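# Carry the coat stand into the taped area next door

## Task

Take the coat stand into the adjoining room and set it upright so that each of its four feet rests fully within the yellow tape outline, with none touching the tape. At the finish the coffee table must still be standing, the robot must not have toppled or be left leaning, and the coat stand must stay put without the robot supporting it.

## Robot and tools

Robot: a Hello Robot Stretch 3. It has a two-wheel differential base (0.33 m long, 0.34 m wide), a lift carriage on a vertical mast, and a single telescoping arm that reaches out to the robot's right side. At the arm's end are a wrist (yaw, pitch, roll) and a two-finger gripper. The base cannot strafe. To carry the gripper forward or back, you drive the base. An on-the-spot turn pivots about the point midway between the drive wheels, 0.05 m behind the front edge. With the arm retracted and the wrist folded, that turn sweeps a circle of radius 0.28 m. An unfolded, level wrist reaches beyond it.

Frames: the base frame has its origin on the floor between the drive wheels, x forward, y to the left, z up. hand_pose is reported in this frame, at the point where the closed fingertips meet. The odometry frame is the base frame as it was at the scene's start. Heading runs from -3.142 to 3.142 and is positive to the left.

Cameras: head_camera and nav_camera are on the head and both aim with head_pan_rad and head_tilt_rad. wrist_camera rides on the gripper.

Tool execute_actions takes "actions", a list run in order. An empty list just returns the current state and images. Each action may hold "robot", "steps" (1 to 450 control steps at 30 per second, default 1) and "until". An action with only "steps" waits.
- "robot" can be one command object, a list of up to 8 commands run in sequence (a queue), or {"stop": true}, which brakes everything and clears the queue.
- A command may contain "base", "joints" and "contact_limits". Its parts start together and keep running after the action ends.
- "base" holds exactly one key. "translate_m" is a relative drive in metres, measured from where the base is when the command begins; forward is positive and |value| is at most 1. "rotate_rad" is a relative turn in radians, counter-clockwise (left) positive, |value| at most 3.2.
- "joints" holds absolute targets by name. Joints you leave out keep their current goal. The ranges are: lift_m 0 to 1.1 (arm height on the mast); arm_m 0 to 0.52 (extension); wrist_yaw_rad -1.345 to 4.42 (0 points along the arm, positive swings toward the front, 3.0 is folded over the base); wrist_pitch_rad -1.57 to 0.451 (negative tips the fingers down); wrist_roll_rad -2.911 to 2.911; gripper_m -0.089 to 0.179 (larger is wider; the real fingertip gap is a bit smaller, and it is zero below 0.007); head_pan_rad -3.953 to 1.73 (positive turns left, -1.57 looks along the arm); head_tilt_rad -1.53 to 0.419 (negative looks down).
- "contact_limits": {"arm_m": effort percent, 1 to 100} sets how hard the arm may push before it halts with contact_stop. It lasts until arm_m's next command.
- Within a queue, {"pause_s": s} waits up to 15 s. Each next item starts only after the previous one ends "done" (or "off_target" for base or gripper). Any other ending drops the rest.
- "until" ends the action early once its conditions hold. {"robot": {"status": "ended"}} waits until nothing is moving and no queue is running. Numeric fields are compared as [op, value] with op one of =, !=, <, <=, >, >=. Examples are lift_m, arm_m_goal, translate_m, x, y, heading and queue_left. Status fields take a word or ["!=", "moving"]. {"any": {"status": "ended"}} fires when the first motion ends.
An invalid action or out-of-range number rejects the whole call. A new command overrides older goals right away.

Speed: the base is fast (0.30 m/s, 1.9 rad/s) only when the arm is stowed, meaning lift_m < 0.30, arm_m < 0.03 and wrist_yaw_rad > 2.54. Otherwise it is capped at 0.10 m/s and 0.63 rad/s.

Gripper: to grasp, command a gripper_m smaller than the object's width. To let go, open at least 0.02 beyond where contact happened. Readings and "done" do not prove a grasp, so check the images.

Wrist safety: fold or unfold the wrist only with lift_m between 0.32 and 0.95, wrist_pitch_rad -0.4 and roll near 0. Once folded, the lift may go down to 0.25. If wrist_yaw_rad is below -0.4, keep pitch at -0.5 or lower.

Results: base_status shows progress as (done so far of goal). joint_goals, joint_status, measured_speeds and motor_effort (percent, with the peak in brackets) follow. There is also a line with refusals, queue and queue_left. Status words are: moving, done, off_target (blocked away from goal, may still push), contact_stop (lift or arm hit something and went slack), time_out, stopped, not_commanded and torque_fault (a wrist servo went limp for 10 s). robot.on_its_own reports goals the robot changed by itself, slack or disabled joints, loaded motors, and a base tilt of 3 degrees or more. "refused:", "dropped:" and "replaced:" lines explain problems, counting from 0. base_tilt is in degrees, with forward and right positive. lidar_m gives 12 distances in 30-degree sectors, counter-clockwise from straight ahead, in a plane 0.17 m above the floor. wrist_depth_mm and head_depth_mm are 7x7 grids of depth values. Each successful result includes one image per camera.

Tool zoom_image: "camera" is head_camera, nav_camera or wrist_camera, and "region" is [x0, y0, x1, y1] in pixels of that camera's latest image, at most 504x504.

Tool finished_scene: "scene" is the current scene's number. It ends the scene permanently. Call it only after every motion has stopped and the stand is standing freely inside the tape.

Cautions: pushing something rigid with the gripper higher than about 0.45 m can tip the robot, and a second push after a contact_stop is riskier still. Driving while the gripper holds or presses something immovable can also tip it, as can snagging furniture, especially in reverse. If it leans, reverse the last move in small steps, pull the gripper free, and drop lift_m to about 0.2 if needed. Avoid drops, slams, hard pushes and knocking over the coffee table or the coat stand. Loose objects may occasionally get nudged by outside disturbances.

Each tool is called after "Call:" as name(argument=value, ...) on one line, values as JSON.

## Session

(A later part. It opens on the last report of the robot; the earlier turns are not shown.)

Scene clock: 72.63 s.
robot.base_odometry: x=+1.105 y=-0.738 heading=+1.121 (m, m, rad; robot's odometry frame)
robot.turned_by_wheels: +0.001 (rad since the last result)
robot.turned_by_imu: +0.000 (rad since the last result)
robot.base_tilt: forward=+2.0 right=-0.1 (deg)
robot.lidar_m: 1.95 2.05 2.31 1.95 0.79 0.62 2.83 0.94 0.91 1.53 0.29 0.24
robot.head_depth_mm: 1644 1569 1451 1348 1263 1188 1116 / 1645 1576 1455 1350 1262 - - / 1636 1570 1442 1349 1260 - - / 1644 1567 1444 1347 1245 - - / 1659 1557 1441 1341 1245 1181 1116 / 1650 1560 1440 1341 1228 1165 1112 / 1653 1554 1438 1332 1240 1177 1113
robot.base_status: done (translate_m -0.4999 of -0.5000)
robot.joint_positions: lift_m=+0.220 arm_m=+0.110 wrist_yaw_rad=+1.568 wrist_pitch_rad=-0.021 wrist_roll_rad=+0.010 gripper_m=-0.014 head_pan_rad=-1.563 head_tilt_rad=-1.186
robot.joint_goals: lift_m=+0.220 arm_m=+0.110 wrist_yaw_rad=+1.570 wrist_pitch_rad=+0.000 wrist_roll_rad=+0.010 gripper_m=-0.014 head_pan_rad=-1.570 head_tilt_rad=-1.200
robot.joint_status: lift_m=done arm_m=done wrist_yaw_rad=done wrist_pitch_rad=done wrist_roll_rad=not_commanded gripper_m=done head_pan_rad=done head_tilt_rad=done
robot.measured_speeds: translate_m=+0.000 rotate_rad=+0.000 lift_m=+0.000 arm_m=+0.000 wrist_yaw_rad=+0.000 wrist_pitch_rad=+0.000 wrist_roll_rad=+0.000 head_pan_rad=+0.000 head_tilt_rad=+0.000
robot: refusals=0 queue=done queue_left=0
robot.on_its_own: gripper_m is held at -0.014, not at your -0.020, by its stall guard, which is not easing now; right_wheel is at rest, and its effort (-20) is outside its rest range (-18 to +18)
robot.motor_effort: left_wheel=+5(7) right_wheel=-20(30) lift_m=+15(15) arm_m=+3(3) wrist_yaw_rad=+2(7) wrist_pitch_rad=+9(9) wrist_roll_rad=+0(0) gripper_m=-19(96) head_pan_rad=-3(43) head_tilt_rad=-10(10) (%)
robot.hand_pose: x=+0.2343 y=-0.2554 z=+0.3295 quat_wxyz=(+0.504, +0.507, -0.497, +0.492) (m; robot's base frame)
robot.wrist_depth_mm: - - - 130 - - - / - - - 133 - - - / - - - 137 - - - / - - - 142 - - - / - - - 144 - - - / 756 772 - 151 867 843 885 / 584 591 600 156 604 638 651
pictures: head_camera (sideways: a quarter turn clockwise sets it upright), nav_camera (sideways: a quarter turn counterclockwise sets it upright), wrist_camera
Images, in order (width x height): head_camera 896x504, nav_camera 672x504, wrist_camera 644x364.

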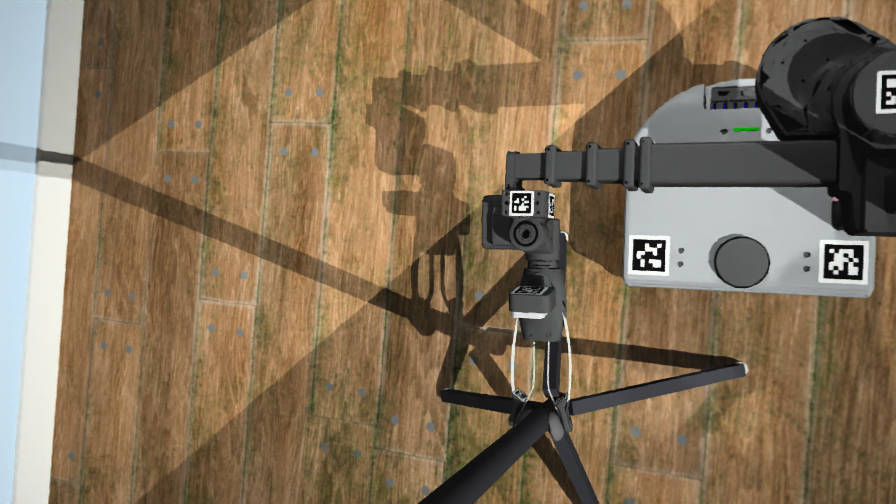

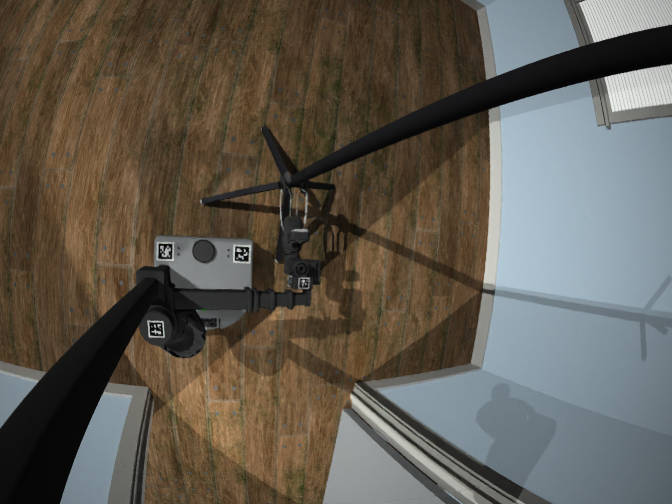

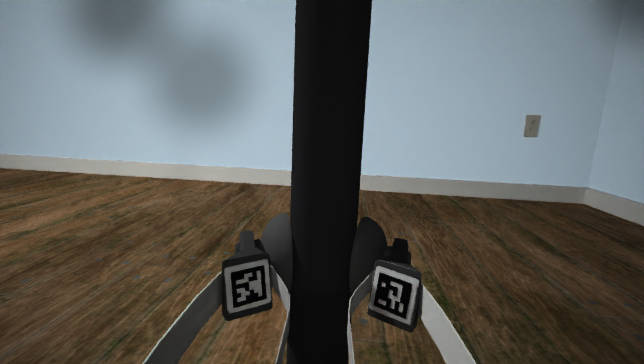

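Works. Jamb lateral ≈0.25; fine.

Call:
execute_actions(actions=[{"robot":{"base":{"translate_m":-0.65}},"steps":450,"until":{"robot":{"status":"ended"}}}])

Call:
execute_actions(actions=[{"robot":{"base":{"translate_m":-0.7}},"steps":450,"until":{"robot":{"status":"ended"}}}])

Scene clock: 80.97 s.
robot.base_odometry: x=+0.822 y=-1.323 heading=+1.120 (m, m, rad; robot's odometry frame)
robot.turned_by_wheels: -0.001 (rad since the last result)
robot.turned_by_imu: -0.002 (rad since the last result)
robot.base_tilt: forward=+1.9 right=-0.1 (deg)
robot.lidar_m: 0.86 2.74 0.25 0.24 2.39 2.24 2.18 0.80 0.63 0.62 1.57 0.81
robot.head_depth_mm: 649 794 1031 1324 1268 1188 1118 / 661 816 1057 1338 1259 - - / 712 874 1123 1339 1262 - - / 735 925 1251 1346 1254 - - / 1630 1560 1447 1343 1241 1183 1113 / 1646 1555 1436 1340 1241 1181 1111 / 1656 1551 1444 1340 1258 1177 1112
robot.base_status: done (translate_m -0.6500 of -0.6500)
robot.joint_positions: lift_m=+0.220 arm_m=+0.110 wrist_yaw_rad=+1.569 wrist_pitch_rad=-0.017 wrist_roll_rad=+0.010 gripper_m=-0.014 head_pan_rad=-1.563 head_tilt_rad=-1.186
robot.joint_goals: lift_m=+0.220 arm_m=+0.110 wrist_yaw_rad=+1.570 wrist_pitch_rad=+0.000 wrist_roll_rad=+0.010 gripper_m=-0.014 head_pan_rad=-1.570 head_tilt_rad=-1.200
robot.joint_status: lift_m=done arm_m=done wrist_yaw_rad=done wrist_pitch_rad=done wrist_roll_rad=not_commanded gripper_m=done head_pan_rad=done head_tilt_rad=done
robot.measured_speeds: translate_m=+0.000 rotate_rad=+0.000 lift_m=+0.000 arm_m=+0.000 wrist_yaw_rad=+0.000 wrist_pitch_rad=+0.000 wrist_roll_rad=+0.000 head_pan_rad=+0.000 head_tilt_rad=+0.000
robot: refusals=0 queue=done queue_left=0
robot.on_its_own: gripper_m is held at -0.014, not at your -0.020, by its stall guard, which is not easing now
robot.motor_effort: left_wheel=+1(6) right_wheel=-3(26) lift_m=+15(15) arm_m=+3(3) wrist_yaw_rad=+2(2) wrist_pitch_rad=+7(8) wrist_roll_rad=+0(0) gripper_m=-6(19) head_pan_rad=-3(4) head_tilt_rad=-10(11) (%)
robot.hand_pose: x=+0.2344 y=-0.2552 z=+0.3306 quat_wxyz=(+0.503, +0.506, -0.498, +0.493) (m; robot's base frame)
robot.wrist_depth_mm: - - - - - - - / - - - - - - - / - - - - - - - / - - - - - - - / - - - - - - - / 762 785 811 - 841 859 869 / 583 600 612 619 632 657 659
pictures: head_camera (sideways: a quarter turn clockwise sets it upright), nav_camera (sideways: a quarter turn counterclockwise sets it upright), wrist_camera
Images, in order (width x height): head_camera 896x504, nav_camera 672x504, wrist_camera 644x364.

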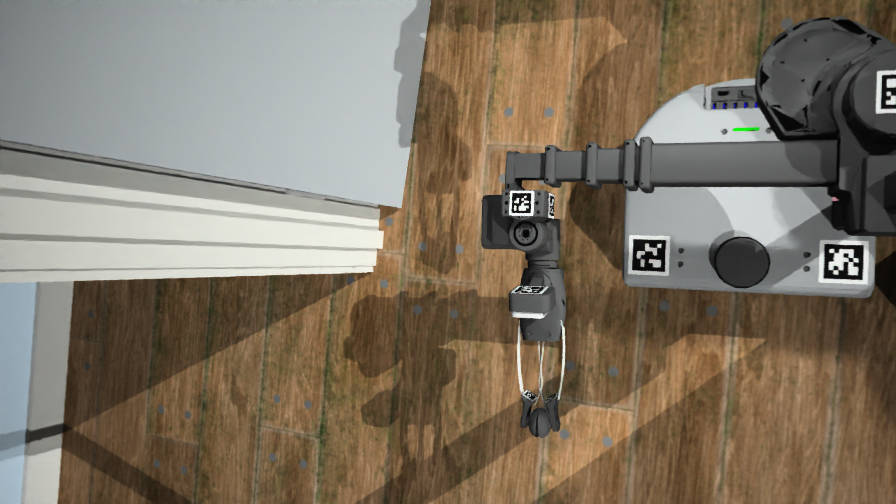

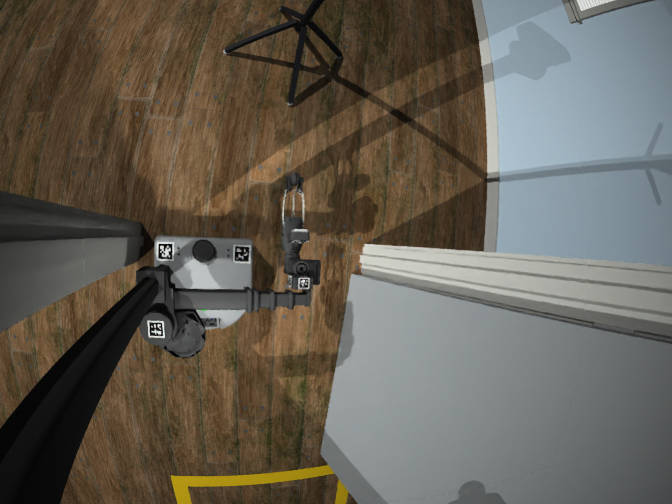

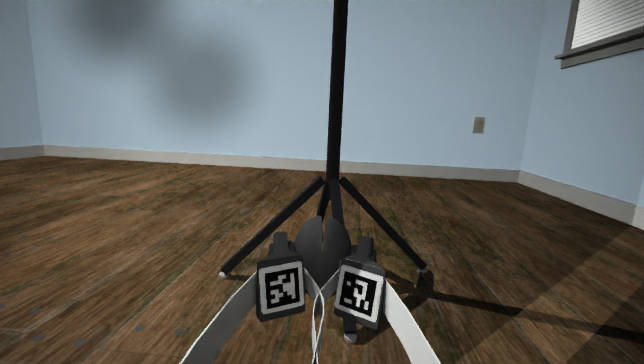

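Scene clock: 89.17 s.
robot.base_odometry: x=+0.517 y=-1.953 heading=+1.120 (m, m, rad; robot's odometry frame)
robot.turned_by_wheels: +0.000 (rad since the last result)
robot.turned_by_imu: -0.001 (rad since the last result)
robot.base_tilt: forward=+2.0 right=-0.1 (deg)
robot.lidar_m: 1.49 0.70 0.97 1.73 1.79 1.52 1.48 1.55 0.55 0.54 0.58 0.88
robot.head_depth_mm: 560 685 892 1355 1262 1189 1119 / 569 701 910 1319 1260 - - / 580 717 936 1313 1259 - - / 591 732 963 1321 1249 - - / 600 748 992 1317 1245 1179 1113 / 611 766 1027 1323 1241 1181 1114 / 625 784 1060 1328 1254 1185 1109
robot.base_status: done (translate_m -0.7000 of -0.7000)
robot.joint_positions: lift_m=+0.220 arm_m=+0.110 wrist_yaw_rad=+1.569 wrist_pitch_rad=-0.017 wrist_roll_rad=+0.010 gripper_m=-0.014 head_pan_rad=-1.563 head_tilt_rad=-1.186
robot.joint_goals: lift_m=+0.220 arm_m=+0.110 wrist_yaw_rad=+1.570 wrist_pitch_rad=+0.000 wrist_roll_rad=+0.010 gripper_m=-0.014 head_pan_rad=-1.570 head_tilt_rad=-1.200
robot.joint_status: lift_m=done arm_m=done wrist_yaw_rad=done wrist_pitch_rad=done wrist_roll_rad=not_commanded gripper_m=done head_pan_rad=done head_tilt_rad=done
robot.measured_speeds: translate_m=+0.000 rotate_rad=+0.000 lift_m=+0.000 arm_m=+0.000 wrist_yaw_rad=+0.000 wrist_pitch_rad=+0.000 wrist_roll_rad=+0.000 head_pan_rad=+0.000 head_tilt_rad=+0.000
robot: refusals=0 queue=done queue_left=0
robot.on_its_own: gripper_m is held at -0.014, not at your -0.020, by its stall guard, which is not easing now
robot.motor_effort: left_wheel=+1(2) right_wheel=-3(7) lift_m=+15(15) arm_m=+3(3) wrist_yaw_rad=+1(1) wrist_pitch_rad=+7(7) wrist_roll_rad=+0(0) gripper_m=-7(7) head_pan_rad=-3(3) head_tilt_rad=-10(9) (%)
robot.hand_pose: x=+0.2344 y=-0.2552 z=+0.3306 quat_wxyz=(+0.503, +0.506, -0.498, +0.493) (m; robot's base frame)
robot.wrist_depth_mm: 579 - - - - - 474 / 605 - - - - - 464 / 626 - - - - - 449 / 627 - - - - - 441 / 660 - - - - - 438 / 678 784 827 - 854 800 433 / 587 595 619 613 635 616 422
pictures: head_camera (sideways: a quarter turn clockwise sets it upright), nav_camera (sideways: a quarter turn counterclockwise sets it upright), wrist_camera
Images, in order (width x height): head_camera 896x504, nav_camera 672x504, wrist_camera 644x364.

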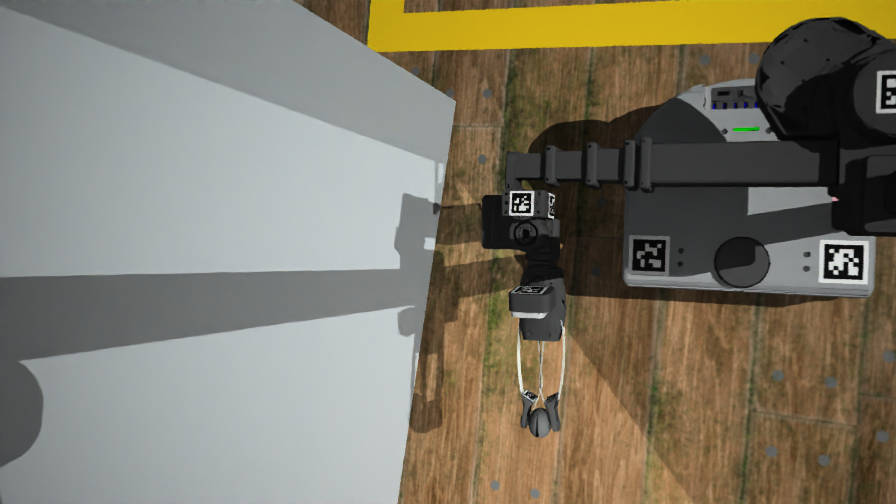

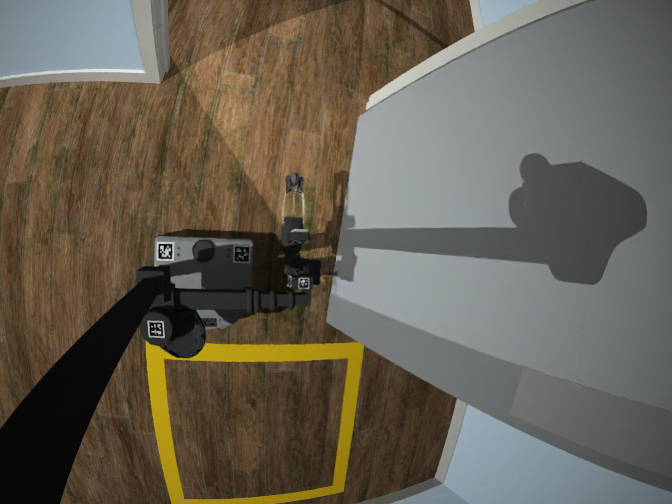

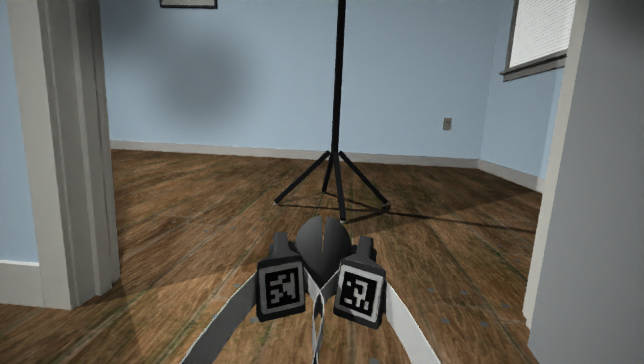

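Regrip, caging the pole behind the pads.

Call:
execute_actions(actions=[{"robot":[{"base":{"translate_m":1.0},"joints":{"gripper_m":0.13,"arm_m":0.12}},{"base":{"translate_m":0.4}},{"joints":{"gripper_m":-0.03}},{"base":{"translate_m":-0.7}}],"steps":450,"until":{"robot":{"status":"ended"}}},{"steps":450,"until":{"robot":{"status":"ended"}}}])

Scene clock: 116.30 s.
robot.base_odometry: x=+0.823 y=-1.323 heading=+1.121 (m, m, rad; robot's odometry frame)
robot.turned_by_wheels: +0.001 (rad since the last result)
robot.turned_by_imu: -0.002 (rad since the last result)
robot.base_tilt: forward=+2.0 right=+0.0 (deg)
robot.lidar_m: 2.60 2.74 0.25 0.24 2.40 2.24 2.18 0.80 0.63 0.62 0.28 0.22
robot.head_depth_mm: 650 794 1029 1321 1259 1187 1118 / 661 813 1058 1337 1265 - - / 717 873 1125 1352 1258 - - / 736 924 1249 1345 1245 - - / 1636 1562 1450 1345 1234 1180 1117 / 1635 1545 1438 1344 1228 1174 1112 / 1643 1555 1435 1298 1243 1177 1115
robot.base_status: done (translate_m -0.6999 of -0.7000)
robot.joint_positions: lift_m=+0.220 arm_m=+0.120 wrist_yaw_rad=+1.617 wrist_pitch_rad=-0.016 wrist_roll_rad=+0.010 gripper_m=-0.007 head_pan_rad=-1.565 head_tilt_rad=-1.186
robot.joint_goals: lift_m=+0.220 arm_m=+0.120 wrist_yaw_rad=+1.622 wrist_pitch_rad=+0.000 wrist_roll_rad=+0.010 gripper_m=-0.008 head_pan_rad=-1.570 head_tilt_rad=-1.200
robot.joint_status: lift_m=done arm_m=done wrist_yaw_rad=done wrist_pitch_rad=done wrist_roll_rad=not_commanded gripper_m=done head_pan_rad=done head_tilt_rad=done
robot.measured_speeds: translate_m=+0.000 rotate_rad=+0.000 lift_m=+0.000 arm_m=+0.000 wrist_yaw_rad=+0.000 wrist_pitch_rad=+0.000 wrist_roll_rad=+0.000 head_pan_rad=+0.000 head_tilt_rad=+0.000
robot: refusals=0 queue=done queue_left=0
robot.on_its_own: wrist_yaw_rad is held at +1.622, not at your +1.570, by its stall guard, which is not easing now; gripper_m is held at -0.008, not at your -0.030, by its stall guard, which is not easing now; right_wheel is at rest, and its effort (-20) is outside its rest range (-18 to +18)
robot.motor_effort: left_wheel=+5(10) right_wheel=-20(34) lift_m=+15(16) arm_m=+3(3) wrist_yaw_rad=+7(43) wrist_pitch_rad=+7(7) wrist_roll_rad=+0(0) gripper_m=-15(100) head_pan_rad=-3(3) head_tilt_rad=-9(10) (%)
robot.hand_pose: x=+0.2342 y=-0.2530 z=+0.3309 quat_wxyz=(+0.490, +0.518, -0.486, +0.505) (m; robot's base frame)
robot.wrist_depth_mm: - - - 107 - - - / - - - 109 - - - / - - - 113 - - - / - - - 116 - - - / - - - 120 - - - / 774 785 857 123 891 840 899 / 585 592 607 128 626 648 660
pictures: head_camera (sideways: a quarter turn clockwise sets it upright), nav_camera (sideways: a quarter turn counterclockwise sets it upright), wrist_camera
Images, in order (width x height): head_camera 896x504, nav_camera 672x504, wrist_camera 644x364.

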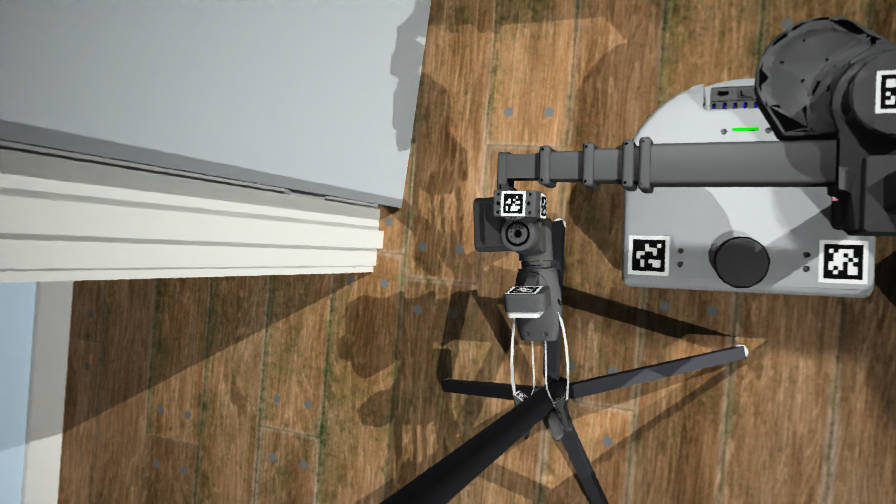

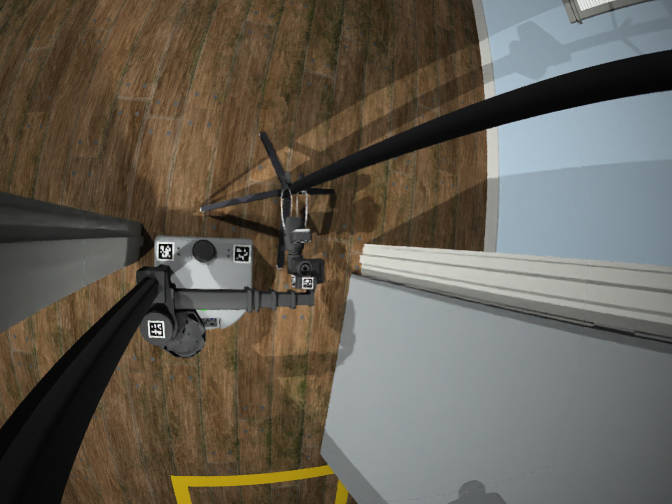

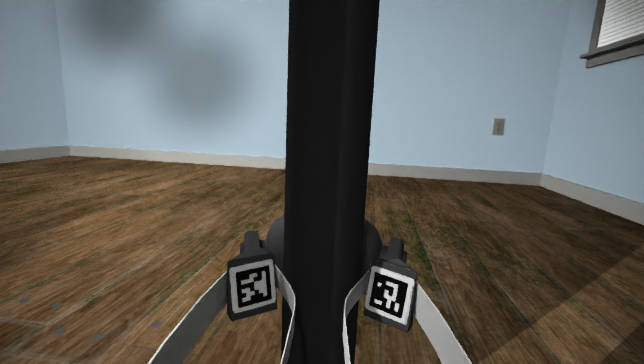

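Door tip is marginal; draw the arm in slightly while moving.

Call:
execute_actions(actions=[{"robot":{"base":{"translate_m":-1.0},"joints":{"gripper_m":-0.02}},"steps":40},{"robot":{"joints":{"arm_m":0.095}},"steps":60},{"robot":{"joints":{"arm_m":0.07}},"steps":450,"until":{"robot":{"status":"ended"}}}])

Scene clock: 128.37 s.
robot.base_odometry: x=+0.388 y=-2.223 heading=+1.121 (m, m, rad; robot's odometry frame)
robot.turned_by_wheels: +0.000 (rad since the last result)
robot.turned_by_imu: -0.001 (rad since the last result)
robot.base_tilt: forward=+1.9 right=+0.0 (deg)
robot.lidar_m: 1.00 0.99 1.42 1.74 1.60 1.21 1.18 1.24 1.49 0.51 0.23 0.19
robot.head_depth_mm: 1580 1574 1451 1351 1266 1184 1123 / 1580 1569 1447 1352 1261 - - / 1591 1570 1450 1345 1274 - - / 585 746 1044 1335 1244 - - / 558 695 925 1304 1254 1184 1116 / 568 712 950 1316 1231 1172 1114 / 578 727 984 1315 1237 1181 1112
robot.base_status: done (translate_m -0.9999 of -1.0000)
robot.joint_positions: lift_m=+0.220 arm_m=+0.070 wrist_yaw_rad=+1.618 wrist_pitch_rad=-0.016 wrist_roll_rad=+0.010 gripper_m=-0.019 head_pan_rad=-1.565 head_tilt_rad=-1.186
robot.joint_goals: lift_m=+0.220 arm_m=+0.070 wrist_yaw_rad=+1.622 wrist_pitch_rad=+0.000 wrist_roll_rad=+0.010 gripper_m=-0.020 head_pan_rad=-1.570 head_tilt_rad=-1.200
robot.joint_status: lift_m=done arm_m=done wrist_yaw_rad=done wrist_pitch_rad=done wrist_roll_rad=not_commanded gripper_m=done head_pan_rad=done head_tilt_rad=done
robot.measured_speeds: translate_m=+0.000 rotate_rad=+0.000 lift_m=+0.000 arm_m=+0.000 wrist_yaw_rad=+0.000 wrist_pitch_rad=+0.000 wrist_roll_rad=+0.000 head_pan_rad=+0.000 head_tilt_rad=+0.000
robot: refusals=0 queue=done queue_left=0
robot.on_its_own: wrist_yaw_rad is held at +1.622, not at your +1.570, by its stall guard, which is not easing now
robot.motor_effort: left_wheel=+3(5) right_wheel=-18(28) lift_m=+15(16) arm_m=-5(9) wrist_yaw_rad=+6(37) wrist_pitch_rad=+6(6) wrist_roll_rad=+0(0) gripper_m=-19(73) head_pan_rad=-3(3) head_tilt_rad=-10(10) (%)
robot.hand_pose: x=+0.2342 y=-0.2034 z=+0.3309 quat_wxyz=(+0.490, +0.518, -0.486, +0.505) (m; robot's base frame)
robot.wrist_depth_mm: 965 907 - 106 - - 537 / 973 951 - 109 - - 521 / 990 950 - 113 - - 514 / - 981 - 117 - - 504 / - - - 120 - - 491 / 767 788 855 123 890 778 476 / 586 595 605 128 630 633 468
pictures: head_camera (sideways: a quarter turn clockwise sets it upright), nav_camera (sideways: a quarter turn counterclockwise sets it upright), wrist_camera
Images, in order (width x height): head_camera 896x504, nav_camera 672x504, wrist_camera 644x364.

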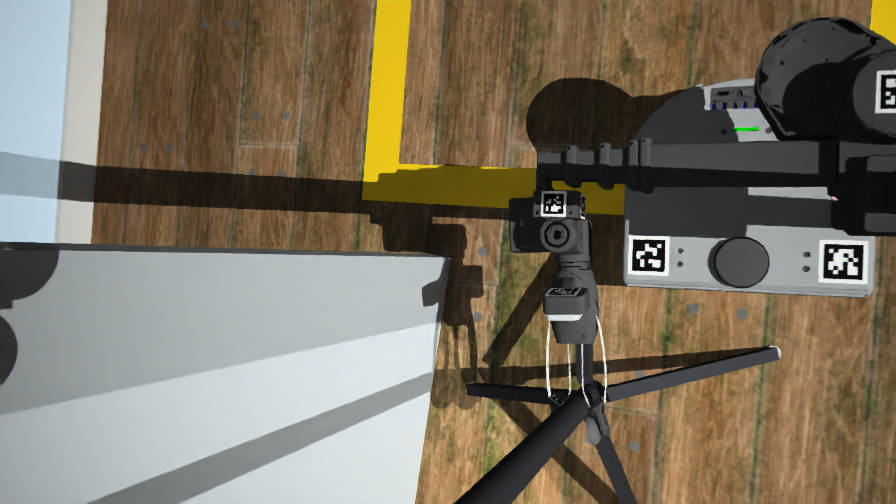

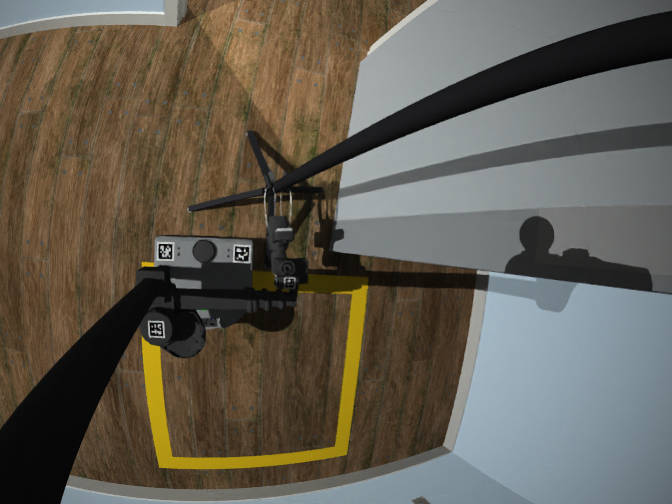

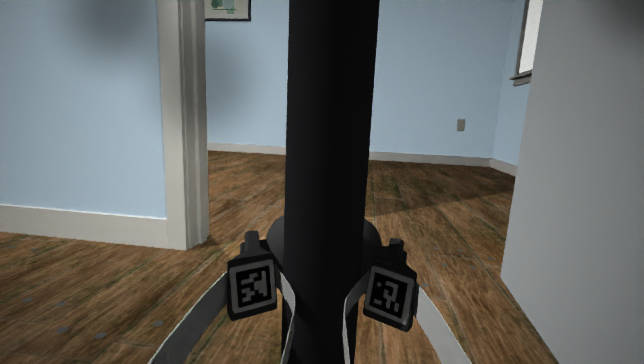

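Call:
execute_actions(actions=[{"robot":[{"base":{"translate_m":-0.76}},{"joints":{"gripper_m":0.13}},{"base":{"translate_m":-0.07}}],"steps":450,"until":{"robot":{"status":"ended"}}}])

Scene clock: 140.97 s.
robot.base_odometry: x=+0.026 y=-2.971 heading=+1.120 (m, m, rad; robot's odometry frame)
robot.turned_by_wheels: +0.000 (rad since the last result)
robot.turned_by_imu: -0.002 (rad since the last result)
robot.base_tilt: forward=+1.9 right=-0.1 (deg)
robot.lidar_m: 1.81 1.88 1.84 1.15 0.47 0.35 0.35 0.36 0.51 1.42 0.27 0.26
robot.head_depth_mm: 1404 1325 1252 1195 1137 1090 944 / 1541 1567 1451 1354 1264 - - / 1555 1571 1453 1345 1275 - - / 1577 1555 1445 1345 1248 - - / 1575 1559 1447 1349 1245 1183 1115 / 1587 1555 1438 1339 1244 1170 1114 / 1606 1559 1434 1341 1122 1178 1114
robot.base_status: done (translate_m -0.0700 of -0.0700)
robot.joint_positions: lift_m=+0.220 arm_m=+0.070 wrist_yaw_rad=+1.621 wrist_pitch_rad=-0.016 wrist_roll_rad=+0.010 gripper_m=+0.130 head_pan_rad=-1.565 head_tilt_rad=-1.186
robot.joint_goals: lift_m=+0.220 arm_m=+0.070 wrist_yaw_rad=+1.622 wrist_pitch_rad=+0.000 wrist_roll_rad=+0.010 gripper_m=+0.130 head_pan_rad=-1.570 head_tilt_rad=-1.200
robot.joint_status: lift_m=done arm_m=done wrist_yaw_rad=done wrist_pitch_rad=done wrist_roll_rad=not_commanded gripper_m=done head_pan_rad=done head_tilt_rad=done
robot.measured_speeds: translate_m=+0.000 rotate_rad=+0.000 lift_m=+0.000 arm_m=+0.000 wrist_yaw_rad=+0.000 wrist_pitch_rad=+0.000 wrist_roll_rad=+0.000 head_pan_rad=+0.000 head_tilt_rad=+0.000
robot: refusals=0 queue=done queue_left=0
robot.on_its_own: wrist_yaw_rad is held at +1.622, not at your +1.570, by its stall guard, which is not easing now
robot.motor_effort: left_wheel=+1(3) right_wheel=-2(27) lift_m=+15(15) arm_m=-5(5) wrist_yaw_rad=+3(5) wrist_pitch_rad=+6(6) wrist_roll_rad=+0(0) gripper_m=+0(83) head_pan_rad=-2(2) head_tilt_rad=-10(9) (%)
robot.hand_pose: x=+0.2341 y=-0.2026 z=+0.3309 quat_wxyz=(+0.490, +0.519, -0.485, +0.506) (m; robot's base frame)
robot.wrist_depth_mm: - - - 176 - 928 - / - - - 181 - 896 - / - - - 187 - 979 - / - - - 198 - - - / - - - 204 - - - / 772 - 795 207 850 889 874 / 611 593 609 211 624 619 664
pictures: head_camera (sideways: a quarter turn clockwise sets it upright), nav_camera (sideways: a quarter turn counterclockwise sets it upright), wrist_camera
Images, in order (width x height): head_camera 896x504, nav_camera 672x504, wrist_camera 644x364.

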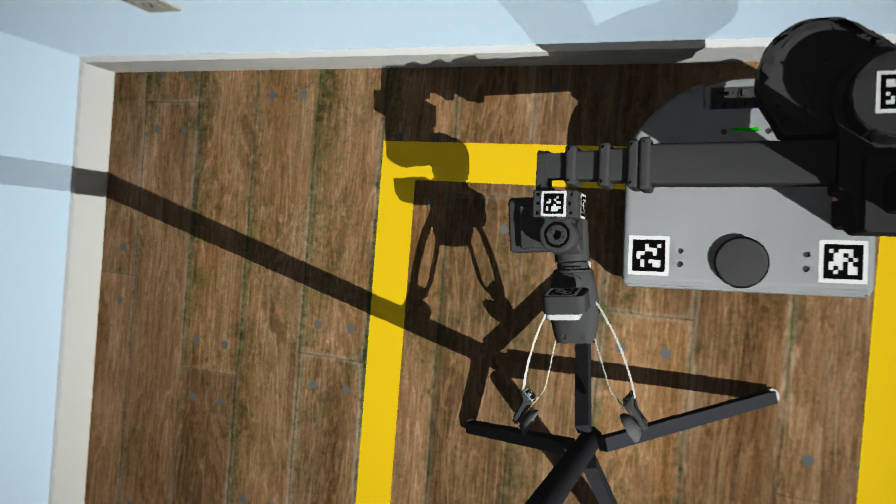

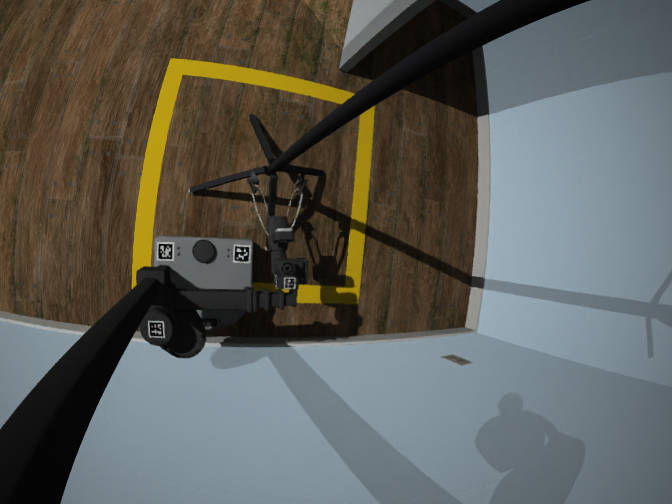

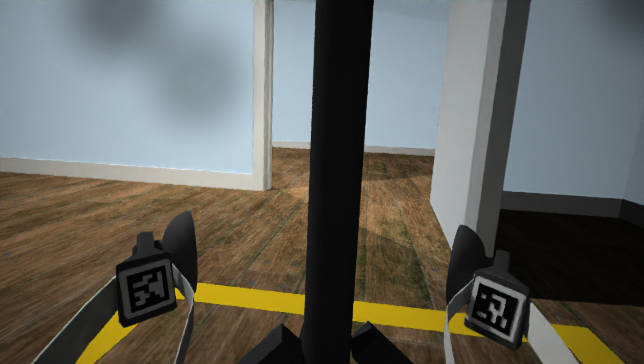

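Call:
finished_scene(scene=1)

The scene is finished: the task was done.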